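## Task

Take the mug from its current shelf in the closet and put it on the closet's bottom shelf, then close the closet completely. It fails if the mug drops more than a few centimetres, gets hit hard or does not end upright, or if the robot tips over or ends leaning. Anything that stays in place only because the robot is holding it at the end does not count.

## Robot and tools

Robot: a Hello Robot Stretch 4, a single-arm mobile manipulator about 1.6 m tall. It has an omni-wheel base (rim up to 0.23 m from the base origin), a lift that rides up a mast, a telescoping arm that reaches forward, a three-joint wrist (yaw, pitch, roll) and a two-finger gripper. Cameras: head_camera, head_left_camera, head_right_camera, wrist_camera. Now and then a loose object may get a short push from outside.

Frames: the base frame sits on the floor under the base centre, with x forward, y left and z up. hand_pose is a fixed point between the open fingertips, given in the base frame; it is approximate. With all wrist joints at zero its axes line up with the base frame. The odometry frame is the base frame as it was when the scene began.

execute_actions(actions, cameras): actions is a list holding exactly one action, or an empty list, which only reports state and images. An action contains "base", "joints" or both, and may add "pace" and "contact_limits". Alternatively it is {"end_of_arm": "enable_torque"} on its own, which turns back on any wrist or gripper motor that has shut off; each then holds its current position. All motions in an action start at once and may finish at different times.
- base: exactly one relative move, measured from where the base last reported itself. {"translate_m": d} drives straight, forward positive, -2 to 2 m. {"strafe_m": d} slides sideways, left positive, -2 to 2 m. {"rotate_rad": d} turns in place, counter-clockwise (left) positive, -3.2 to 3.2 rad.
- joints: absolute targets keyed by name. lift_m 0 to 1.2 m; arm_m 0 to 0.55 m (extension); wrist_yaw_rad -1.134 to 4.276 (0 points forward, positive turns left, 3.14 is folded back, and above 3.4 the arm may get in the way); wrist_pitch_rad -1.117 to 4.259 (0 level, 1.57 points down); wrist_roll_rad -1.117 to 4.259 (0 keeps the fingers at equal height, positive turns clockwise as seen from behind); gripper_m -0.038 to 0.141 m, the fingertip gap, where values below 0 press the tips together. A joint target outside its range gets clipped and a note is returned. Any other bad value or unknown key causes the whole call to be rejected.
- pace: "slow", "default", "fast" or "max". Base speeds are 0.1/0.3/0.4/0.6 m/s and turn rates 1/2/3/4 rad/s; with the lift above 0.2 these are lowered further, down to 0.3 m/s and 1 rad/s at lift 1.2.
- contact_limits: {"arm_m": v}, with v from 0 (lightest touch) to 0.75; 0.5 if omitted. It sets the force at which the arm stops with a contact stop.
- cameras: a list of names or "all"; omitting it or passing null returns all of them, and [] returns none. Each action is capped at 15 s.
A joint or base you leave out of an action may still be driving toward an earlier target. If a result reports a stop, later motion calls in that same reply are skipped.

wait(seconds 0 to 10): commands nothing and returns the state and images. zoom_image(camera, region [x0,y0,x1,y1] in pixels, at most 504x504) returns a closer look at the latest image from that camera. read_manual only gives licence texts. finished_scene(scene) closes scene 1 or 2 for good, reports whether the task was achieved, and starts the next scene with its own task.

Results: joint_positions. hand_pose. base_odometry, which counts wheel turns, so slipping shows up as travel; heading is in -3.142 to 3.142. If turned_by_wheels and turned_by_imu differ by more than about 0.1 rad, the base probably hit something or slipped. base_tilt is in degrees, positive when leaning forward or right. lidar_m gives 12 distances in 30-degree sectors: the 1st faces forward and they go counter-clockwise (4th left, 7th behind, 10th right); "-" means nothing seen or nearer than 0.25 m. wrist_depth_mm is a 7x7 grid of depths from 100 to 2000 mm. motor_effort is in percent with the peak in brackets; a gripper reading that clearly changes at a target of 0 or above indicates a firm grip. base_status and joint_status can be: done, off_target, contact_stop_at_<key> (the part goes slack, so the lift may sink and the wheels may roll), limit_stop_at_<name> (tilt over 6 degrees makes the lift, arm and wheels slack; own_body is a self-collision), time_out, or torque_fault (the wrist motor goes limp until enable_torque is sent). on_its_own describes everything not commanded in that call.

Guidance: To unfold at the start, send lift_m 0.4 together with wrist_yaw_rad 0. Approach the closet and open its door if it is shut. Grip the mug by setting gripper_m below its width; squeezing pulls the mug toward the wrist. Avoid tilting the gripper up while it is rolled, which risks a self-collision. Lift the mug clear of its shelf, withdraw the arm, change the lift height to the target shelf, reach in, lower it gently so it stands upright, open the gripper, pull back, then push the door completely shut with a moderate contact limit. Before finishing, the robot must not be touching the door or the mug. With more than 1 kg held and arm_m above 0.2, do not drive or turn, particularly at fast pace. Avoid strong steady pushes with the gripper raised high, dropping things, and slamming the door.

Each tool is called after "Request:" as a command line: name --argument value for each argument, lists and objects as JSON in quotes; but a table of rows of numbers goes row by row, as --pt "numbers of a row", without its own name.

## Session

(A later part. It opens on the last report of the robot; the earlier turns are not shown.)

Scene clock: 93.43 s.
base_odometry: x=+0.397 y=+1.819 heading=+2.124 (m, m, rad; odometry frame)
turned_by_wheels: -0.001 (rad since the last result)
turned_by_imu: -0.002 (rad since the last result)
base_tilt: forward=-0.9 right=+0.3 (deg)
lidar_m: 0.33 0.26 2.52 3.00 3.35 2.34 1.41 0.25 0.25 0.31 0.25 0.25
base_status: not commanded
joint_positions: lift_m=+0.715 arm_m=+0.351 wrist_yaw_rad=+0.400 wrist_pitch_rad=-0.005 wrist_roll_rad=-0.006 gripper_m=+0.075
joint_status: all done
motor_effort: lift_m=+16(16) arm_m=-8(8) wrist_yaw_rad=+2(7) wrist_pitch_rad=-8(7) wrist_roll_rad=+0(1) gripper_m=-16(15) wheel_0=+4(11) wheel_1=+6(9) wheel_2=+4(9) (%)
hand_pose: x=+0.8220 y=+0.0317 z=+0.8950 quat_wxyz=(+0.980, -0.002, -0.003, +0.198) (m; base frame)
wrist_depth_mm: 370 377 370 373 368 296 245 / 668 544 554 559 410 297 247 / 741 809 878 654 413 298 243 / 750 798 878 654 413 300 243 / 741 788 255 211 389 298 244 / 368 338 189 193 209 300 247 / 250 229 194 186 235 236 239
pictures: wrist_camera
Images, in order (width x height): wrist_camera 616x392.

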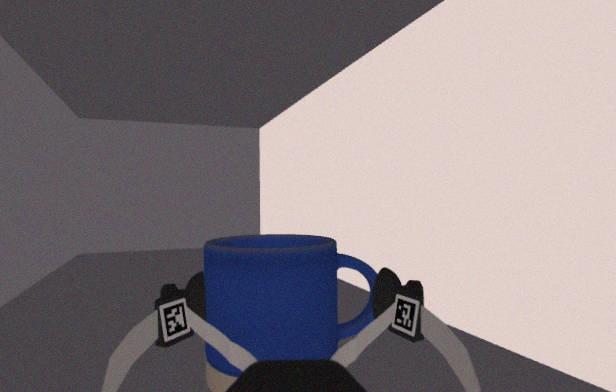

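Request:
execute_actions --actions '[{"base":{"rotate_rad":-0.14},"joints":{"wrist_yaw_rad":0.9},"pace":"slow"}]' --cameras '[]'

Request:
execute_actions --actions '[{"joints":{"gripper_m":0.141}}]' --cameras '["wrist_camera"]'

Request:
execute_actions --actions '[{"joints":{"wrist_yaw_rad":0.83,"arm_m":0.32},"pace":"slow"}]' --cameras '["wrist_camera"]'

Request:
execute_actions --actions '[{"joints":{"wrist_yaw_rad":0.76,"arm_m":0.28},"pace":"slow"}]' --cameras '["wrist_camera"]'

Scene clock: 97.93 s.
base_odometry: x=+0.397 y=+1.819 heading=+1.986 (m, m, rad; odometry frame)
turned_by_wheels: -0.139 (rad since the last result)
turned_by_imu: -0.140 (rad since the last result)
base_tilt: forward=-0.9 right=+0.6 (deg)
lidar_m: 0.29 0.25 0.31 2.77 4.08 3.02 1.50 0.26 0.25 0.33 0.26 0.26
base_status: done
joint_positions: lift_m=+0.715 arm_m=+0.351 wrist_yaw_rad=+0.899 wrist_pitch_rad=-0.005 wrist_roll_rad=-0.006 gripper_m=+0.075
joint_status: all done
motor_effort: lift_m=+16(16) arm_m=-7(7) wrist_yaw_rad=+1(7) wrist_pitch_rad=-9(9) wrist_roll_rad=-1(1) gripper_m=-17(17) wheel_0=+5(11) wheel_1=+6(8) wheel_2=+6(10) (%)
hand_pose: x=+0.7701 y=+0.1715 z=+0.8950 quat_wxyz=(+0.901, -0.001, -0.004, +0.435) (m; base frame)
wrist_depth_mm: 615 387 368 375 373 370 294 / 615 842 554 559 564 418 297 / 627 904 904 904 809 418 300 / 621 904 904 904 820 418 301 / 621 904 255 211 640 424 301 / 597 342 190 193 209 364 293 / 251 229 195 186 236 236 249
pictures: none
No camera images: the call's "cameras" was empty. Leave "cameras" out to get every camera's image.

Scene clock: 99.63 s.
base_odometry: x=+0.397 y=+1.819 heading=+1.986 (m, m, rad; odometry frame)
turned_by_wheels: +0.000 (rad since the last result)
turned_by_imu: +0.000 (rad since the last result)
base_tilt: forward=-0.9 right=+0.4 (deg)
lidar_m: 0.32 0.27 0.32 2.78 4.06 3.00 1.52 0.25 0.25 0.35 0.26 0.25
base_status: not commanded
joint_positions: lift_m=+0.715 arm_m=+0.351 wrist_yaw_rad=+0.900 wrist_pitch_rad=-0.005 wrist_roll_rad=-0.006 gripper_m=+0.141
joint_status: all done
motor_effort: lift_m=+16(16) arm_m=-7(7) wrist_yaw_rad=+1(1) wrist_pitch_rad=-7(11) wrist_roll_rad=-1(1) gripper_m=+3(15) wheel_0=+5(5) wheel_1=+6(6) wheel_2=+6(6) (%)
hand_pose: x=+0.7700 y=+0.1716 z=+0.8950 quat_wxyz=(+0.901, -0.001, -0.004, +0.435) (m; base frame)
wrist_depth_mm: 615 387 370 373 373 366 293 / 621 854 549 554 564 415 297 / 615 904 917 917 798 418 300 / 615 904 904 904 820 418 301 / 615 904 559 212 640 418 301 / 591 210 192 196 232 330 296 / 251 245 202 153 244 239 252
pictures: wrist_camera
Images, in order (width x height): wrist_camera 616x392.

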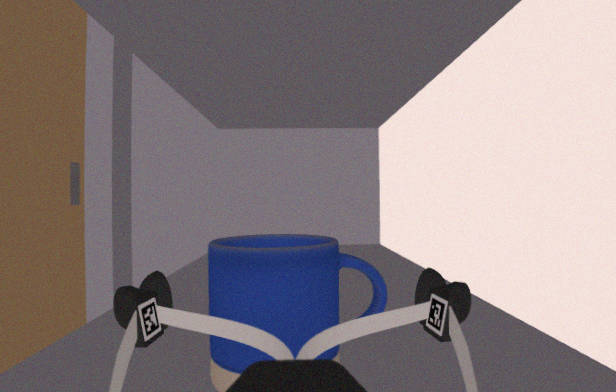

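Scene clock: 101.00 s.
base_odometry: x=+0.397 y=+1.819 heading=+1.986 (m, m, rad; odometry frame)
turned_by_wheels: +0.000 (rad since the last result)
turned_by_imu: +0.000 (rad since the last result)
base_tilt: forward=-0.9 right=+0.5 (deg)
lidar_m: 0.31 0.27 0.34 2.78 4.09 3.06 1.49 0.25 0.25 0.34 0.28 0.27
base_status: not commanded
joint_positions: lift_m=+0.715 arm_m=+0.321 wrist_yaw_rad=+0.830 wrist_pitch_rad=-0.005 wrist_roll_rad=-0.006 gripper_m=+0.141
joint_status: all done
motor_effort: lift_m=+16(16) arm_m=-7(6) wrist_yaw_rad=-2(3) wrist_pitch_rad=-10(7) wrist_roll_rad=+0(1) gripper_m=+0(2) wheel_0=+5(5) wheel_1=+7(6) wheel_2=+6(6) (%)
hand_pose: x=+0.7513 y=+0.1540 z=+0.8950 quat_wxyz=(+0.915, -0.002, -0.004, +0.403) (m; base frame)
wrist_depth_mm: 699 387 368 375 373 373 296 / 691 854 559 559 564 399 298 / 699 891 904 931 707 404 301 / 691 904 917 931 707 407 298 / 691 904 554 240 627 404 300 / 640 211 219 220 262 329 294 / 259 244 229 153 243 239 251
pictures: wrist_camera
Images, in order (width x height): wrist_camera 616x392.

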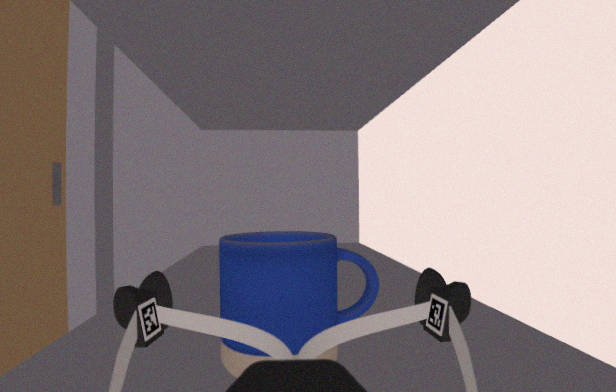

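Scene clock: 102.53 s.
base_odometry: x=+0.397 y=+1.819 heading=+1.986 (m, m, rad; odometry frame)
turned_by_wheels: +0.000 (rad since the last result)
turned_by_imu: +0.000 (rad since the last result)
base_tilt: forward=-0.9 right=+0.6 (deg)
lidar_m: 0.29 0.28 0.29 2.78 4.09 3.01 1.49 0.25 0.25 0.34 0.27 0.26
base_status: not commanded
joint_positions: lift_m=+0.715 arm_m=+0.281 wrist_yaw_rad=+0.760 wrist_pitch_rad=-0.005 wrist_roll_rad=-0.006 gripper_m=+0.141
joint_status: all done
motor_effort: lift_m=+16(16) arm_m=-7(8) wrist_yaw_rad=-1(3) wrist_pitch_rad=-9(9) wrist_roll_rad=-1(0) gripper_m=+1(0) wheel_0=+5(5) wheel_1=+6(6) wheel_2=+6(6) (%)
hand_pose: x=+0.7215 y=+0.1355 z=+0.8950 quat_wxyz=(+0.929, -0.002, -0.004, +0.371) (m; base frame)
wrist_depth_mm: 768 389 368 373 373 370 307 / 768 917 554 559 554 407 306 / 768 917 931 976 647 404 307 / 768 891 946 960 654 404 310 / 778 904 647 259 615 404 312 / 741 211 263 251 300 330 301 / 262 244 245 152 244 239 251
pictures: wrist_camera
Images, in order (width x height): wrist_camera 616x392.

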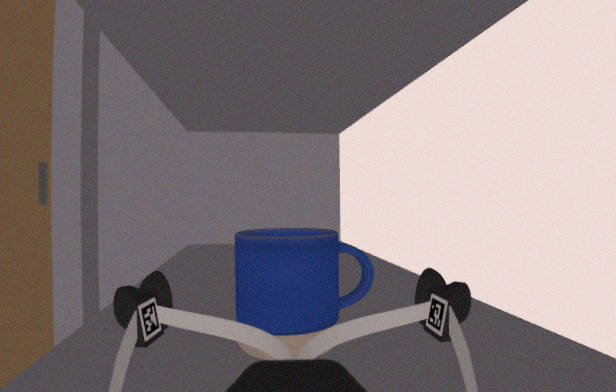

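Request:
execute_actions --actions '[{"joints":{"arm_m":0.16}}]' --cameras '[]'

Request:
execute_actions --actions '[{"base":{"rotate_rad":0.355},"joints":{"wrist_yaw_rad":0,"lift_m":0.72},"pace":"slow"}]' --cameras '["wrist_camera"]'

Scene clock: 106.57 s.
base_odometry: x=+0.397 y=+1.819 heading=+1.986 (m, m, rad; odometry frame)
turned_by_wheels: +0.000 (rad since the last result)
turned_by_imu: -0.001 (rad since the last result)
base_tilt: forward=-0.9 right=+0.4 (deg)
lidar_m: 0.28 0.28 0.30 2.76 4.10 3.02 1.49 0.26 0.25 0.34 0.28 0.27
base_status: not commanded
joint_positions: lift_m=+0.715 arm_m=+0.161 wrist_yaw_rad=+0.760 wrist_pitch_rad=-0.006 wrist_roll_rad=-0.006 gripper_m=+0.141
joint_status: all done
motor_effort: lift_m=+16(16) arm_m=-7(7) wrist_yaw_rad=+0(1) wrist_pitch_rad=-9(9) wrist_roll_rad=+0(1) gripper_m=+3(1) wheel_0=+5(5) wheel_1=+6(6) wheel_2=+6(6) (%)
hand_pose: x=+0.6015 y=+0.1354 z=+0.8951 quat_wxyz=(+0.929, -0.002, -0.004, +0.371) (m; base frame)
wrist_depth_mm: 517 891 373 373 373 384 379 / 525 904 609 559 559 508 418 / 525 904 1008 1060 809 554 413 / 530 904 1025 1060 878 549 413 / 521 878 1008 654 347 535 413 / 525 210 382 368 307 330 357 / 517 741 248 153 245 241 252
pictures: none
No camera images: the call's "cameras" was empty. Leave "cameras" out to get every camera's image.

Scene clock: 108.03 s.
base_odometry: x=+0.397 y=+1.819 heading=+2.340 (m, m, rad; odometry frame)
turned_by_wheels: +0.354 (rad since the last result)
turned_by_imu: +0.356 (rad since the last result)
base_tilt: forward=-0.9 right=+0.5 (deg)
lidar_m: 0.41 0.27 2.57 3.57 3.26 1.75 1.26 0.25 0.27 0.26 0.25 0.26
base_status: done
joint_positions: lift_m=+0.720 arm_m=+0.161 wrist_yaw_rad=+0.001 wrist_pitch_rad=-0.006 wrist_roll_rad=-0.006 gripper_m=+0.141
joint_status: all done
motor_effort: lift_m=+22(21) arm_m=-7(7) wrist_yaw_rad=-1(5) wrist_pitch_rad=-8(7) wrist_roll_rad=+0(1) gripper_m=+1(1) wheel_0=-5(9) wheel_1=-7(10) wheel_2=-6(9) (%)
hand_pose: x=+0.6207 y=-0.0873 z=+0.8996 quat_wxyz=(+1.000, -0.003, -0.003, +0.000) (m; base frame)
wrist_depth_mm: 831 379 362 362 362 370 362 / 820 535 539 539 535 449 384 / 820 878 1025 768 580 452 384 / 809 904 1025 798 580 455 387 / 831 831 831 357 574 455 384 / 820 211 399 349 324 345 370 / 831 267 256 152 256 250 264
pictures: wrist_camera
Images, in order (width x height): wrist_camera 616x392.

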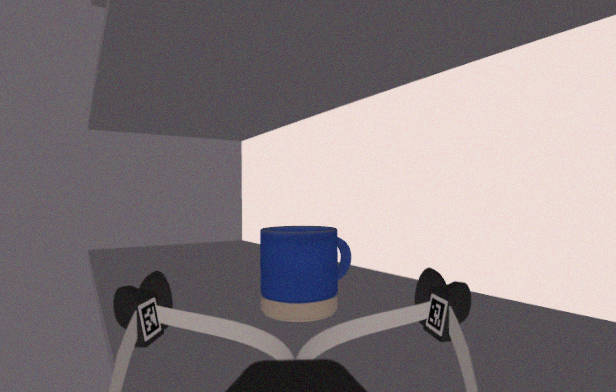

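Request:
execute_actions --actions '[{"base":{"rotate_rad":-0.006},"joints":{"arm_m":0.325,"lift_m":0.715,"gripper_m":0.115},"pace":"slow"}]' --cameras '["wrist_camera"]'

Request:
execute_actions --actions '[{"joints":{"gripper_m":0.03}}]' --cameras '["wrist_camera"]'

Scene clock: 113.70 s.
base_odometry: x=+0.397 y=+1.819 heading=+2.334 (m, m, rad; odometry frame)
turned_by_wheels: -0.005 (rad since the last result)
turned_by_imu: -0.006 (rad since the last result)
base_tilt: forward=-1.0 right=+0.5 (deg)
lidar_m: 0.40 0.26 2.61 3.55 3.28 1.77 1.28 0.25 0.25 0.25 0.25 0.27
base_status: done
joint_positions: lift_m=+0.715 arm_m=+0.324 wrist_yaw_rad=+0.000 wrist_pitch_rad=-0.006 wrist_roll_rad=-0.006 gripper_m=+0.115
joint_status: all done
motor_effort: lift_m=+16(21) arm_m=+7(8) wrist_yaw_rad=+0(1) wrist_pitch_rad=-8(8) wrist_roll_rad=-1(1) gripper_m=+0(1) wheel_0=+4(4) wheel_1=+3(3) wheel_2=+4(1) (%)
hand_pose: x=+0.7831 y=-0.0874 z=+0.8951 quat_wxyz=(+1.000, -0.003, -0.003, +0.000) (m; base frame)
wrist_depth_mm: 370 375 370 375 375 349 304 / 564 549 549 564 466 364 307 / 707 798 866 634 462 364 307 / 699 788 878 640 462 366 309 / 683 759 654 189 445 362 310 / 370 309 195 185 204 340 303 / 249 243 229 146 242 239 252
pictures: wrist_camera
Images, in order (width x height): wrist_camera 616x392.

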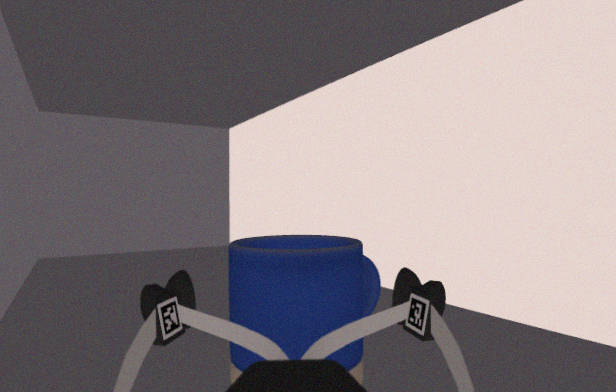

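Scene clock: 115.40 s.
base_odometry: x=+0.397 y=+1.819 heading=+2.334 (m, m, rad; odometry frame)
turned_by_wheels: +0.000 (rad since the last result)
turned_by_imu: +0.000 (rad since the last result)
base_tilt: forward=-0.8 right=+0.5 (deg)
lidar_m: 0.40 0.27 2.58 3.54 3.28 1.74 1.29 0.25 0.25 0.30 0.25 0.27
base_status: not commanded
joint_positions: lift_m=+0.715 arm_m=+0.324 wrist_yaw_rad=+0.000 wrist_pitch_rad=-0.006 wrist_roll_rad=-0.006 gripper_m=+0.030
joint_status: all done
motor_effort: lift_m=+16(17) arm_m=+7(7) wrist_yaw_rad=+1(0) wrist_pitch_rad=-9(8) wrist_roll_rad=-1(1) gripper_m=-20(18) wheel_0=+4(4) wheel_1=+3(4) wheel_2=+4(4) (%)
hand_pose: x=+0.7831 y=-0.0874 z=+0.8951 quat_wxyz=(+1.000, -0.003, -0.003, +0.000) (m; base frame)
wrist_depth_mm: 368 379 370 373 375 349 306 / 569 539 559 554 466 362 304 / 699 778 854 634 462 364 307 / 707 798 854 634 462 364 309 / 683 768 647 236 449 366 309 / 370 373 182 170 187 340 303 / 250 201 214 168 228 225 252
pictures: wrist_camera
Images, in order (width x height): wrist_camera 616x392.

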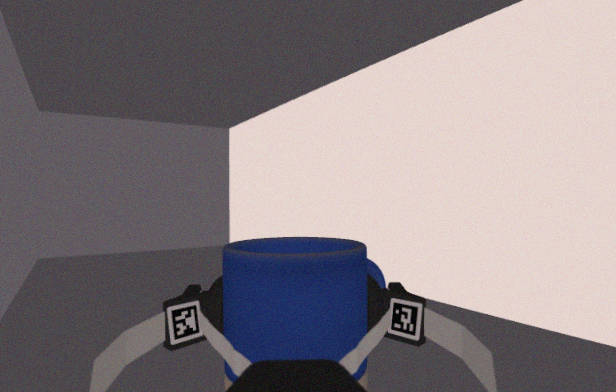

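Good grip.

Request:
execute_actions --actions '[{"joints":{"lift_m":0.745},"pace":"slow"}]' --cameras '[]'

Request:
execute_actions --actions '[{"joints":{"arm_m":0.08}}]' --cameras '[]'

Request:
execute_actions --actions '[{"base":{"rotate_rad":-1.03},"joints":{"arm_m":0},"pace":"slow"}]' --cameras '[]'

Request:
execute_actions --actions '[{"base":{"translate_m":-0.36},"pace":"slow"}]' --cameras '[]'

Request:
execute_actions --actions '[{"joints":{"lift_m":0.43}}]' --cameras '["wrist_camera"]'

Scene clock: 120.83 s.
base_odometry: x=+0.397 y=+1.819 heading=+2.334 (m, m, rad; odometry frame)
turned_by_wheels: +0.000 (rad since the last result)
turned_by_imu: -0.001 (rad since the last result)
base_tilt: forward=-1.0 right=+0.5 (deg)
lidar_m: 0.42 0.27 2.60 3.54 3.29 1.70 1.31 0.25 0.27 0.28 0.25 0.25
base_status: not commanded
joint_positions: lift_m=+0.745 arm_m=+0.324 wrist_yaw_rad=+0.000 wrist_pitch_rad=-0.002 wrist_roll_rad=-0.006 gripper_m=+0.031
joint_status: all done
motor_effort: lift_m=+23(24) arm_m=+7(7) wrist_yaw_rad=+0(0) wrist_pitch_rad=-16(19) wrist_roll_rad=+0(1) gripper_m=-19(21) wheel_0=+4(4) wheel_1=+3(3) wheel_2=+4(4) (%)
hand_pose: x=+0.7831 y=-0.0874 z=+0.9235 quat_wxyz=(+1.000, -0.003, -0.001, +0.000) (m; base frame)
wrist_depth_mm: 314 320 315 319 315 322 301 / 459 462 477 473 436 364 307 / 707 768 842 640 462 364 307 / 707 788 866 627 466 362 309 / 699 768 798 236 449 364 309 / 452 459 183 169 188 353 309 / 309 228 267 168 283 281 293
pictures: none
No camera images: the call's "cameras" was empty. Leave "cameras" out to get every camera's image.

Scene clock: 122.67 s.
base_odometry: x=+0.397 y=+1.819 heading=+2.334 (m, m, rad; odometry frame)
turned_by_wheels: +0.000 (rad since the last result)
turned_by_imu: +0.000 (rad since the last result)
base_tilt: forward=-1.0 right=+0.5 (deg)
lidar_m: 0.42 0.27 2.59 3.56 3.27 1.74 1.28 0.25 0.27 0.27 0.26 0.28
base_status: not commanded
joint_positions: lift_m=+0.745 arm_m=+0.081 wrist_yaw_rad=+0.000 wrist_pitch_rad=-0.002 wrist_roll_rad=-0.006 gripper_m=+0.030
joint_status: all done
motor_effort: lift_m=+23(23) arm_m=-7(6) wrist_yaw_rad=+1(0) wrist_pitch_rad=-17(18) wrist_roll_rad=+0(1) gripper_m=-21(19) wheel_0=+4(4) wheel_1=+3(4) wheel_2=+4(4) (%)
hand_pose: x=+0.5406 y=-0.0874 z=+0.9235 quat_wxyz=(+1.000, -0.003, -0.001, +0.000) (m; base frame)
wrist_depth_mm: 891 904 312 314 312 324 320 / 878 574 469 473 473 462 410 / 878 931 917 788 634 496 415 / 878 976 1078 866 627 500 413 / 878 960 788 236 615 492 410 / 891 591 183 169 187 452 415 / 866 231 270 168 286 285 307
pictures: none
No camera images: the call's "cameras" was empty. Leave "cameras" out to get every camera's image.

Scene clock: 124.97 s.
base_odometry: x=+0.397 y=+1.819 heading=+1.306 (m, m, rad; odometry frame)
turned_by_wheels: -1.029 (rad since the last result)
turned_by_imu: -1.036 (rad since the last result)
base_tilt: forward=-1.0 right=+0.5 (deg)
lidar_m: 0.25 0.28 0.42 0.28 2.62 3.65 4.20 1.70 1.30 0.25 0.27 0.28
base_status: done
joint_positions: lift_m=+0.745 arm_m=+0.001 wrist_yaw_rad=+0.000 wrist_pitch_rad=-0.002 wrist_roll_rad=-0.006 gripper_m=+0.030
joint_status: all done
motor_effort: lift_m=+22(24) arm_m=-7(7) wrist_yaw_rad=+1(1) wrist_pitch_rad=-17(17) wrist_roll_rad=+0(1) gripper_m=-20(21) wheel_0=+6(7) wheel_1=+5(10) wheel_2=+5(11) (%)
hand_pose: x=+0.4607 y=-0.0875 z=+0.9236 quat_wxyz=(+1.000, -0.003, -0.001, +0.000) (m; base frame)
wrist_depth_mm: 306 315 307 310 310 319 315 / 442 466 473 473 477 462 384 / 462 469 469 473 477 480 399 / 466 469 469 469 484 480 397 / 462 466 466 236 477 480 399 / 462 466 181 169 187 459 387 / 317 230 271 168 286 286 309
pictures: none
No camera images: the call's "cameras" was empty. Leave "cameras" out to get every camera's image.

Scene clock: 129.87 s.
base_odometry: x=+0.303 y=+1.472 heading=+1.305 (m, m, rad; odometry frame)
turned_by_wheels: +0.000 (rad since the last result)
turned_by_imu: -0.001 (rad since the last result)
base_tilt: forward=-0.9 right=+0.4 (deg)
lidar_m: 0.60 0.47 0.54 1.26 2.59 3.67 3.78 1.68 1.19 1.20 0.44 0.39
base_status: done
joint_positions: lift_m=+0.745 arm_m=+0.001 wrist_yaw_rad=+0.000 wrist_pitch_rad=-0.002 wrist_roll_rad=-0.006 gripper_m=+0.030
joint_status: not commanded
motor_effort: lift_m=+22(23) arm_m=-7(7) wrist_yaw_rad=+1(0) wrist_pitch_rad=-18(17) wrist_roll_rad=+0(0) gripper_m=-21(21) wheel_0=-5(7) wheel_1=-5(9) wheel_2=+6(12) (%)
hand_pose: x=+0.4607 y=-0.0875 z=+0.9236 quat_wxyz=(+1.000, -0.003, -0.001, +0.000) (m; base frame)
wrist_depth_mm: 820 820 831 820 854 539 389 / 442 459 466 469 469 469 392 / 809 820 831 842 842 554 397 / 820 831 831 831 842 549 399 / 820 831 820 236 788 554 397 / 466 469 182 169 188 459 389 / 820 496 831 168 831 480 392
pictures: none
No camera images: the call's "cameras" was empty. Leave "cameras" out to get every camera's image.

Scene clock: 132.20 s.
base_odometry: x=+0.303 y=+1.472 heading=+1.305 (m, m, rad; odometry frame)
turned_by_wheels: +0.000 (rad since the last result)
turned_by_imu: +0.000 (rad since the last result)
base_tilt: forward=-0.9 right=+0.4 (deg)
lidar_m: 0.60 0.46 0.53 1.24 2.64 3.64 3.78 1.68 1.21 1.20 0.42 0.40
base_status: not commanded
joint_positions: lift_m=+0.430 arm_m=+0.001 wrist_yaw_rad=+0.000 wrist_pitch_rad=-0.002 wrist_roll_rad=-0.006 gripper_m=+0.030
joint_status: all done
motor_effort: lift_m=+17(20) arm_m=-7(7) wrist_yaw_rad=+1(1) wrist_pitch_rad=-17(18) wrist_roll_rad=+0(1) gripper_m=-20(22) wheel_0=-5(5) wheel_1=-6(6) wheel_2=+6(6) (%)
hand_pose: x=+0.4607 y=-0.0875 z=+0.6090 quat_wxyz=(+1.000, -0.003, -0.001, +0.000) (m; base frame)
wrist_depth_mm: 831 820 831 842 854 539 389 / 477 484 496 504 500 477 394 / 831 820 831 842 854 549 397 / 831 831 831 842 854 554 394 / 820 831 842 236 842 554 397 / 683 691 181 170 187 517 397 / 459 297 421 168 427 430 394
pictures: wrist_camera
Images, in order (width x height): wrist_camera 616x392.

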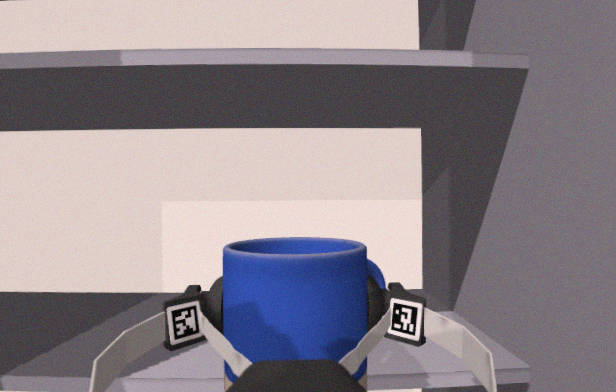

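Request:
execute_actions --actions '[{"joints":{"arm_m":0.34,"lift_m":0.355}}]' --cameras '[]'

Request:
execute_actions --actions '[{"joints":{"lift_m":0.332},"pace":"slow"}]' --cameras '[]'

Scene clock: 136.50 s.
base_odometry: x=+0.303 y=+1.472 heading=+1.305 (m, m, rad; odometry frame)
turned_by_wheels: +0.000 (rad since the last result)
turned_by_imu: -0.001 (rad since the last result)
base_tilt: forward=-1.0 right=+0.4 (deg)
lidar_m: 0.61 0.46 0.53 1.22 2.64 3.65 3.79 1.67 1.21 1.21 0.40 0.37
base_status: not commanded
joint_positions: lift_m=+0.355 arm_m=+0.339 wrist_yaw_rad=+0.000 wrist_pitch_rad=-0.002 wrist_roll_rad=-0.006 gripper_m=+0.031
joint_status: all done
motor_effort: lift_m=+17(18) arm_m=+7(7) wrist_yaw_rad=+0(1) wrist_pitch_rad=-17(18) wrist_roll_rad=-1(1) gripper_m=-21(20) wheel_0=-5(5) wheel_1=-6(5) wheel_2=+6(6) (%)
hand_pose: x=+0.7981 y=-0.0874 z=+0.5340 quat_wxyz=(+1.000, -0.003, -0.001, +0.000) (m; base frame)
wrist_depth_mm: 488 492 496 500 496 500 392 / 484 492 492 496 504 500 397 / 484 484 492 496 496 508 399 / 480 488 492 496 492 504 399 / 480 488 492 235 500 504 402 / 427 433 182 169 188 424 377 / 290 219 251 168 266 263 285
pictures: none
No camera images: the call's "cameras" was empty. Leave "cameras" out to get every camera's image.

Scene clock: 137.47 s.
base_odometry: x=+0.303 y=+1.472 heading=+1.305 (m, m, rad; odometry frame)
turned_by_wheels: +0.000 (rad since the last result)
turned_by_imu: +0.000 (rad since the last result)
base_tilt: forward=-0.9 right=+0.4 (deg)
lidar_m: 0.62 0.46 0.53 1.25 2.64 3.64 3.80 1.72 1.20 1.19 0.44 0.36
base_status: not commanded
joint_positions: lift_m=+0.332 arm_m=+0.339 wrist_yaw_rad=+0.000 wrist_pitch_rad=-0.008 wrist_roll_rad=-0.006 gripper_m=+0.030
joint_status: all done
motor_effort: lift_m=+15(17) arm_m=+7(7) wrist_yaw_rad=+0(1) wrist_pitch_rad=-2(18) wrist_roll_rad=-1(0) gripper_m=-19(21) wheel_0=-5(5) wheel_1=-5(5) wheel_2=+6(6) (%)
hand_pose: x=+0.7981 y=-0.0874 z=+0.5128 quat_wxyz=(+1.000, -0.003, -0.004, +0.000) (m; base frame)
wrist_depth_mm: 484 496 496 500 504 504 392 / 496 492 488 500 500 504 397 / 484 492 500 496 500 504 402 / 484 492 488 496 500 500 402 / 488 484 488 229 496 504 402 / 373 375 182 169 187 368 362 / 249 200 214 167 227 226 253
pictures: none
No camera images: the call's "cameras" was empty. Leave "cameras" out to get every camera's image.

Request:
execute_actions --actions '[{"joints":{"gripper_m":0.13,"lift_m":0.335}}]' --cameras '[]'

Request:
execute_actions --actions '[{"base":{"translate_m":-0.12},"joints":{"arm_m":0.0}}]' --cameras '["wrist_camera"]'

Request:
execute_actions --actions '[{"base":{"strafe_m":0.52},"joints":{"lift_m":0.82,"gripper_m":-0.01,"wrist_yaw_rad":-0.45}}]' --cameras '[]'

Request:
execute_actions --actions '[{"joints":{"arm_m":0.085},"contact_limits":{"arm_m":0.15}}]' --cameras '["wrist_camera"]'

Scene clock: 142.30 s.
base_odometry: x=+0.303 y=+1.472 heading=+1.305 (m, m, rad; odometry frame)
turned_by_wheels: +0.000 (rad since the last result)
turned_by_imu: -0.001 (rad since the last result)
base_tilt: forward=-1.0 right=+0.3 (deg)
lidar_m: 0.62 0.49 0.52 1.20 2.64 3.64 3.78 1.68 1.24 1.19 0.46 0.36
base_status: not commanded
joint_positions: lift_m=+0.335 arm_m=+0.339 wrist_yaw_rad=+0.000 wrist_pitch_rad=-0.005 wrist_roll_rad=-0.006 gripper_m=+0.130
joint_status: all done
motor_effort: lift_m=+22(22) arm_m=+7(7) wrist_yaw_rad=+0(0) wrist_pitch_rad=-8(10) wrist_roll_rad=+0(1) gripper_m=+0(20) wheel_0=-5(6) wheel_1=-5(6) wheel_2=+6(6) (%)
hand_pose: x=+0.7981 y=-0.0874 z=+0.5145 quat_wxyz=(+1.000, -0.003, -0.003, +0.000) (m; base frame)
wrist_depth_mm: 484 488 492 496 500 504 399 / 488 488 492 496 500 504 399 / 492 488 496 492 500 504 397 / 480 484 488 496 504 504 399 / 488 484 492 189 500 504 399 / 370 216 201 185 207 332 359 / 250 243 229 150 236 240 252
pictures: none
No camera images: the call's "cameras" was empty. Leave "cameras" out to get every camera's image.

Scene clock: 144.43 s.
base_odometry: x=+0.271 y=+1.356 heading=+1.305 (m, m, rad; odometry frame)
turned_by_wheels: -0.001 (rad since the last result)
turned_by_imu: +0.000 (rad since the last result)
base_tilt: forward=-0.9 right=+0.5 (deg)
lidar_m: 0.73 0.57 0.66 2.53 2.64 3.64 3.66 1.73 1.23 1.19 0.64 0.47
base_status: done
joint_positions: lift_m=+0.335 arm_m=+0.001 wrist_yaw_rad=+0.000 wrist_pitch_rad=-0.006 wrist_roll_rad=-0.006 gripper_m=+0.130
joint_status: all done
motor_effort: lift_m=+22(22) arm_m=-7(8) wrist_yaw_rad=+0(1) wrist_pitch_rad=-8(9) wrist_roll_rad=-1(0) gripper_m=-1(0) wheel_0=-5(8) wheel_1=-4(8) wheel_2=+3(13) (%)
hand_pose: x=+0.4607 y=-0.0874 z=+0.5146 quat_wxyz=(+1.000, -0.003, -0.003, +0.000) (m; base frame)
wrist_depth_mm: 559 574 603 609 615 539 264 / 750 778 778 798 798 539 259 / 946 946 946 976 960 544 262 / 946 960 946 960 960 554 263 / 798 809 809 661 788 554 262 / 931 216 946 960 218 517 260 / 946 960 960 150 946 415 266
pictures: wrist_camera
Images, in order (width x height): wrist_camera 616x392.

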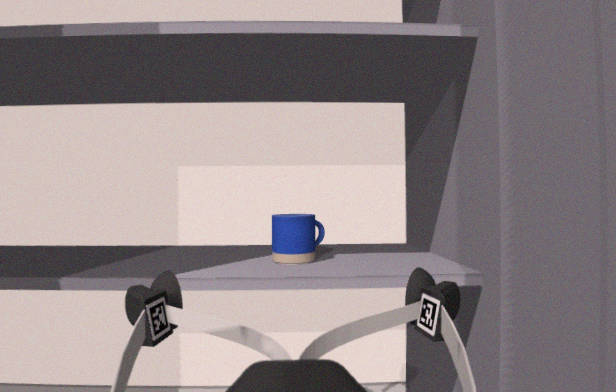

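Scene clock: 147.50 s.
base_odometry: x=-0.230 y=+1.493 heading=+1.305 (m, m, rad; odometry frame)
turned_by_wheels: +0.000 (rad since the last result)
turned_by_imu: +0.002 (rad since the last result)
base_tilt: forward=-1.0 right=+0.4 (deg)
lidar_m: 0.43 0.47 0.63 1.99 2.10 2.91 3.62 2.40 1.75 1.71 0.88 0.49
base_status: done
joint_positions: lift_m=+0.820 arm_m=+0.001 wrist_yaw_rad=-0.450 wrist_pitch_rad=-0.006 wrist_roll_rad=-0.006 gripper_m=-0.010
joint_status: all done
motor_effort: lift_m=+21(23) arm_m=-7(7) wrist_yaw_rad=-1(6) wrist_pitch_rad=-8(8) wrist_roll_rad=-1(0) gripper_m=-10(12) wheel_0=-4(13) wheel_1=+4(15) wheel_2=+0(1) (%)
hand_pose: x=+0.3940 y=-0.2041 z=+0.9996 quat_wxyz=(+0.975, -0.003, -0.002, -0.223) (m; base frame)
wrist_depth_mm: 227 294 327 798 854 866 634 / 228 293 325 1138 1118 878 627 / 227 293 325 1138 1138 891 640 / 227 291 325 1118 1118 891 640 / 228 290 336 1118 1138 878 640 / 225 291 309 202 820 878 640 / 226 282 312 621 1098 878 627
pictures: none
No camera images: the call's "cameras" was empty. Leave "cameras" out to get every camera's image.

Scene clock: 148.70 s.
base_odometry: x=-0.230 y=+1.493 heading=+1.305 (m, m, rad; odometry frame)
turned_by_wheels: +0.000 (rad since the last result)
turned_by_imu: +0.000 (rad since the last result)
base_tilt: forward=-0.9 right=+0.4 (deg)
lidar_m: 0.44 0.46 0.64 1.98 2.09 2.91 3.65 2.37 1.75 1.70 0.88 0.50
base_status: not commanded
joint_positions: lift_m=+0.820 arm_m=+0.084 wrist_yaw_rad=-0.450 wrist_pitch_rad=-0.006 wrist_roll_rad=-0.006 gripper_m=-0.010
joint_status: all done
motor_effort: lift_m=+22(22) arm_m=+7(8) wrist_yaw_rad=+0(1) wrist_pitch_rad=-8(8) wrist_roll_rad=+0(0) gripper_m=-8(7) wheel_0=-4(4) wheel_1=+5(5) wheel_2=+0(0) (%)
contact_limits: arm_m 0.15
hand_pose: x=+0.4764 y=-0.2042 z=+0.9996 quat_wxyz=(+0.975, -0.003, -0.002, -0.223) (m; base frame)
wrist_depth_mm: 159 217 242 707 798 831 723 / 160 216 243 991 1078 866 732 / 159 217 241 603 1098 866 732 / 160 216 241 991 1118 891 741 / 159 216 242 1025 1118 891 732 / 159 216 229 202 741 831 732 / 158 209 233 222 1078 891 723
pictures: wrist_camera
Images, in order (width x height): wrist_camera 616x392.

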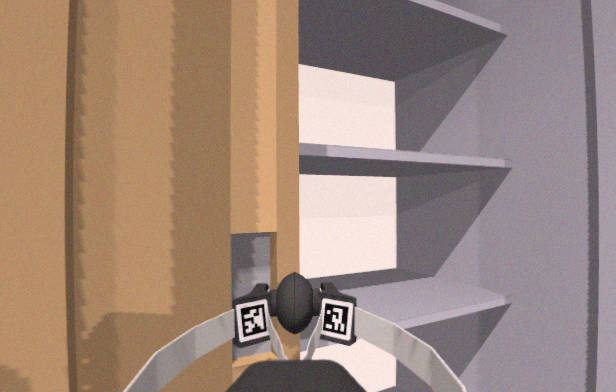

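Request:
execute_actions --actions '[{"base":{"strafe_m":0.012},"joints":{"arm_m":0.123},"pace":"slow","contact_limits":{"arm_m":0.15}}]' --cameras '["wrist_camera"]'

Request:
execute_actions --actions '[{"base":{"strafe_m":-0.3},"pace":"slow"}]' --cameras '["wrist_camera"]'

Scene clock: 152.73 s.
base_odometry: x=-0.242 y=+1.496 heading=+1.305 (m, m, rad; odometry frame)
turned_by_wheels: +0.000 (rad since the last result)
turned_by_imu: -0.001 (rad since the last result)
base_tilt: forward=-0.8 right=+0.4 (deg)
lidar_m: 0.44 0.43 0.67 1.97 2.12 2.84 3.64 2.44 1.77 1.70 0.86 0.49
base_status: done
joint_positions: lift_m=+0.820 arm_m=+0.121 wrist_yaw_rad=-0.458 wrist_pitch_rad=-0.006 wrist_roll_rad=-0.006 gripper_m=-0.010
joint_status: all done
on_its_own: wrist_yaw_rad is at rest, and its effort (+24) is outside its rest range (-13 to +13)
motor_effort: lift_m=+22(22) arm_m=+8(8) wrist_yaw_rad=+24(23) wrist_pitch_rad=-7(6) wrist_roll_rad=+0(0) gripper_m=-9(10) wheel_0=-4(11) wheel_1=+5(8) wheel_2=+0(4) (%)
contact_limits: arm_m 0.15
hand_pose: x=+0.5125 y=-0.2060 z=+0.9996 quat_wxyz=(+0.974, -0.003, -0.002, -0.227) (m; base frame)
wrist_depth_mm: 129 186 209 236 788 798 732 / 130 186 209 235 1118 904 732 / 130 186 208 236 1098 866 732 / 129 186 208 234 1098 891 741 / 130 186 206 238 1078 878 723 / 129 185 200 204 723 809 732 / 129 181 196 185 1078 866 723
pictures: wrist_camera
Images, in order (width x height): wrist_camera 616x392.

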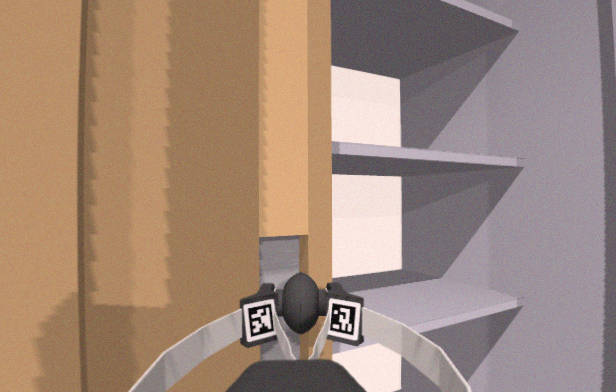

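Scene clock: 156.90 s.
base_odometry: x=+0.047 y=+1.417 heading=+1.305 (m, m, rad; odometry frame)
turned_by_wheels: +0.000 (rad since the last result)
turned_by_imu: -0.001 (rad since the last result)
base_tilt: forward=-1.0 right=+0.4 (deg)
lidar_m: 0.46 0.49 0.64 2.26 2.39 3.32 3.64 2.05 1.46 1.42 0.62 0.50
base_status: done
joint_positions: lift_m=+0.820 arm_m=+0.121 wrist_yaw_rad=-0.458 wrist_pitch_rad=-0.006 wrist_roll_rad=-0.006 gripper_m=-0.010
joint_status: not commanded
on_its_own: wrist_yaw_rad is at rest, and its effort (+24) is outside its rest range (-13 to +13)
motor_effort: lift_m=+22(21) arm_m=+8(8) wrist_yaw_rad=+24(25) wrist_pitch_rad=-7(9) wrist_roll_rad=+0(1) gripper_m=-6(9) wheel_0=+11(22) wheel_1=-6(9) wheel_2=-2(6) (%)
hand_pose: x=+0.5125 y=-0.2060 z=+0.9998 quat_wxyz=(+0.974, -0.003, -0.002, -0.227) (m; base frame)
wrist_depth_mm: 167 185 205 232 707 554 373 / 167 184 206 232 723 549 375 / 167 184 206 232 699 564 375 / 167 184 206 232 741 559 377 / 167 184 206 235 741 554 373 / 166 182 195 202 661 564 375 / 166 177 197 208 699 539 375
pictures: wrist_camera
Images, in order (width x height): wrist_camera 616x392.

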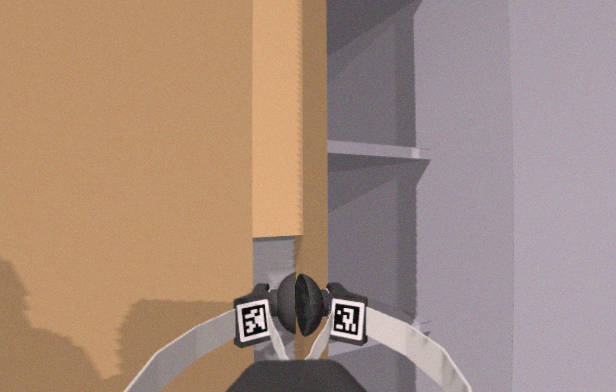

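Request:
execute_actions --actions '[{"base":{"strafe_m":-0.28},"joints":{"arm_m":0.118},"pace":"slow"}]' --cameras '["wrist_camera"]'

Scene clock: 162.47 s.
base_odometry: x=+0.317 y=+1.344 heading=+1.306 (m, m, rad; odometry frame)
turned_by_wheels: +0.000 (rad since the last result)
turned_by_imu: -0.002 (rad since the last result)
base_tilt: forward=-1.1 right=+0.4 (deg)
lidar_m: 0.47 0.51 0.65 2.58 2.69 3.73 3.65 1.66 1.17 1.16 1.23 0.43
base_status: done
joint_positions: lift_m=+0.820 arm_m=+0.118 wrist_yaw_rad=-0.456 wrist_pitch_rad=-0.006 wrist_roll_rad=-0.006 gripper_m=-0.010
joint_status: all done
on_its_own: wrist_yaw_rad is at rest, and its effort (+16) is outside its rest range (-13 to +13)
motor_effort: lift_m=+22(22) arm_m=-3(7) wrist_yaw_rad=+16(23) wrist_pitch_rad=-7(8) wrist_roll_rad=+0(0) gripper_m=-5(6) wheel_0=+9(19) wheel_1=-5(4) wheel_2=-1(7) (%)
hand_pose: x=+0.5099 y=-0.2054 z=+0.9998 quat_wxyz=(+0.974, -0.003, -0.002, -0.226) (m; base frame)
wrist_depth_mm: 167 185 207 229 183 195 255 / 167 184 206 229 183 194 253 / 167 185 206 229 182 193 252 / 167 185 207 228 182 193 250 / 167 185 206 235 182 193 251 / 167 184 195 205 181 192 250 / 167 178 198 202 180 192 250
pictures: wrist_camera
Images, in order (width x height): wrist_camera 616x392.

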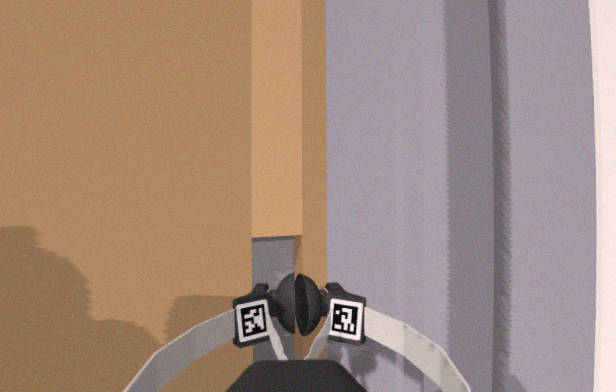

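Request:
execute_actions --actions '[{"base":{"strafe_m":-0.01},"pace":"slow"}]' --cameras '["wrist_camera"]'

Request:
execute_actions --actions '[{"joints":{"arm_m":0.02}}]' --cameras '["wrist_camera","head_camera"]'

Scene clock: 165.23 s.
base_odometry: x=+0.326 y=+1.341 heading=+1.307 (m, m, rad; odometry frame)
turned_by_wheels: +0.001 (rad since the last result)
turned_by_imu: +0.001 (rad since the last result)
base_tilt: forward=-0.9 right=+0.5 (deg)
lidar_m: 0.45 0.52 0.68 2.57 2.68 3.70 3.65 1.65 1.17 1.12 1.21 0.47
base_status: done
joint_positions: lift_m=+0.820 arm_m=+0.118 wrist_yaw_rad=-0.457 wrist_pitch_rad=-0.007 wrist_roll_rad=-0.006 gripper_m=-0.010
joint_status: not commanded
on_its_own: wrist_yaw_rad is at rest, and its effort (+21) is outside its rest range (-13 to +13)
motor_effort: lift_m=+22(22) arm_m=+1(3) wrist_yaw_rad=+21(21) wrist_pitch_rad=-5(6) wrist_roll_rad=-1(1) gripper_m=-6(5) wheel_0=+20(20) wheel_1=-3(4) wheel_2=-2(2) (%)
hand_pose: x=+0.5090 y=-0.2058 z=+1.0000 quat_wxyz=(+0.974, -0.004, -0.003, -0.227) (m; base frame)
wrist_depth_mm: 169 186 207 227 180 217 255 / 169 186 207 226 180 217 252 / 169 185 206 226 181 195 251 / 168 186 207 224 180 193 251 / 168 185 206 229 180 194 250 / 168 185 192 204 176 193 249 / 167 177 202 154 175 193 251
pictures: wrist_camera
Images, in order (width x height): wrist_camera 616x392.

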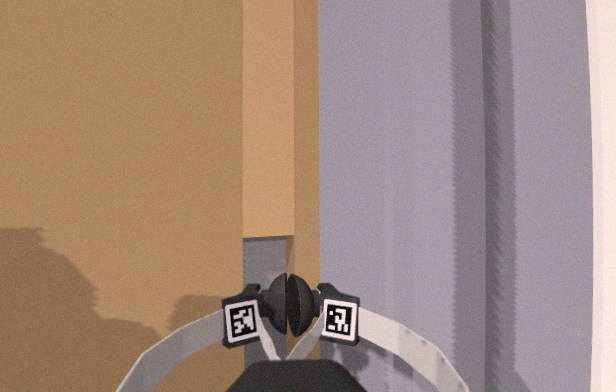

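Scene clock: 166.50 s.
base_odometry: x=+0.327 y=+1.341 heading=+1.306 (m, m, rad; odometry frame)
turned_by_wheels: -0.001 (rad since the last result)
turned_by_imu: -0.001 (rad since the last result)
base_tilt: forward=-0.9 right=+0.3 (deg)
lidar_m: 0.47 0.49 0.64 2.58 2.71 3.71 3.66 1.65 1.16 1.12 1.20 0.45
base_status: not commanded
joint_positions: lift_m=+0.820 arm_m=+0.021 wrist_yaw_rad=-0.450 wrist_pitch_rad=-0.006 wrist_roll_rad=-0.006 gripper_m=-0.010
joint_status: all done
motor_effort: lift_m=+22(22) arm_m=-7(7) wrist_yaw_rad=-1(19) wrist_pitch_rad=-7(9) wrist_roll_rad=+0(1) gripper_m=-7(8) wheel_0=+6(20) wheel_1=-3(3) wheel_2=-2(2) (%)
hand_pose: x=+0.4139 y=-0.2042 z=+0.9996 quat_wxyz=(+0.975, -0.003, -0.002, -0.223) (m; base frame)
wrist_depth_mm: 245 270 301 265 307 1098 991 / 245 271 303 265 309 1118 1008 / 245 270 301 264 309 362 1008 / 243 270 300 264 307 359 1008 / 243 268 307 262 304 359 1008 / 242 267 283 201 306 357 991 / 243 259 287 219 271 359 991
pictures: head_camera, wrist_camera
Images, in order (width x height): head_camera 420x560, wrist_camera 616x392.

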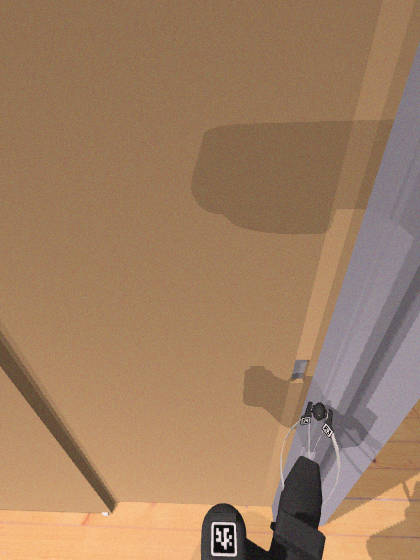

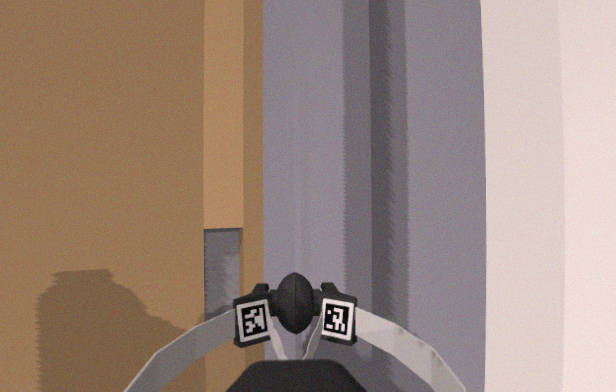

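Request:
finished_scene --scene 2

The scene is finished: the task was done.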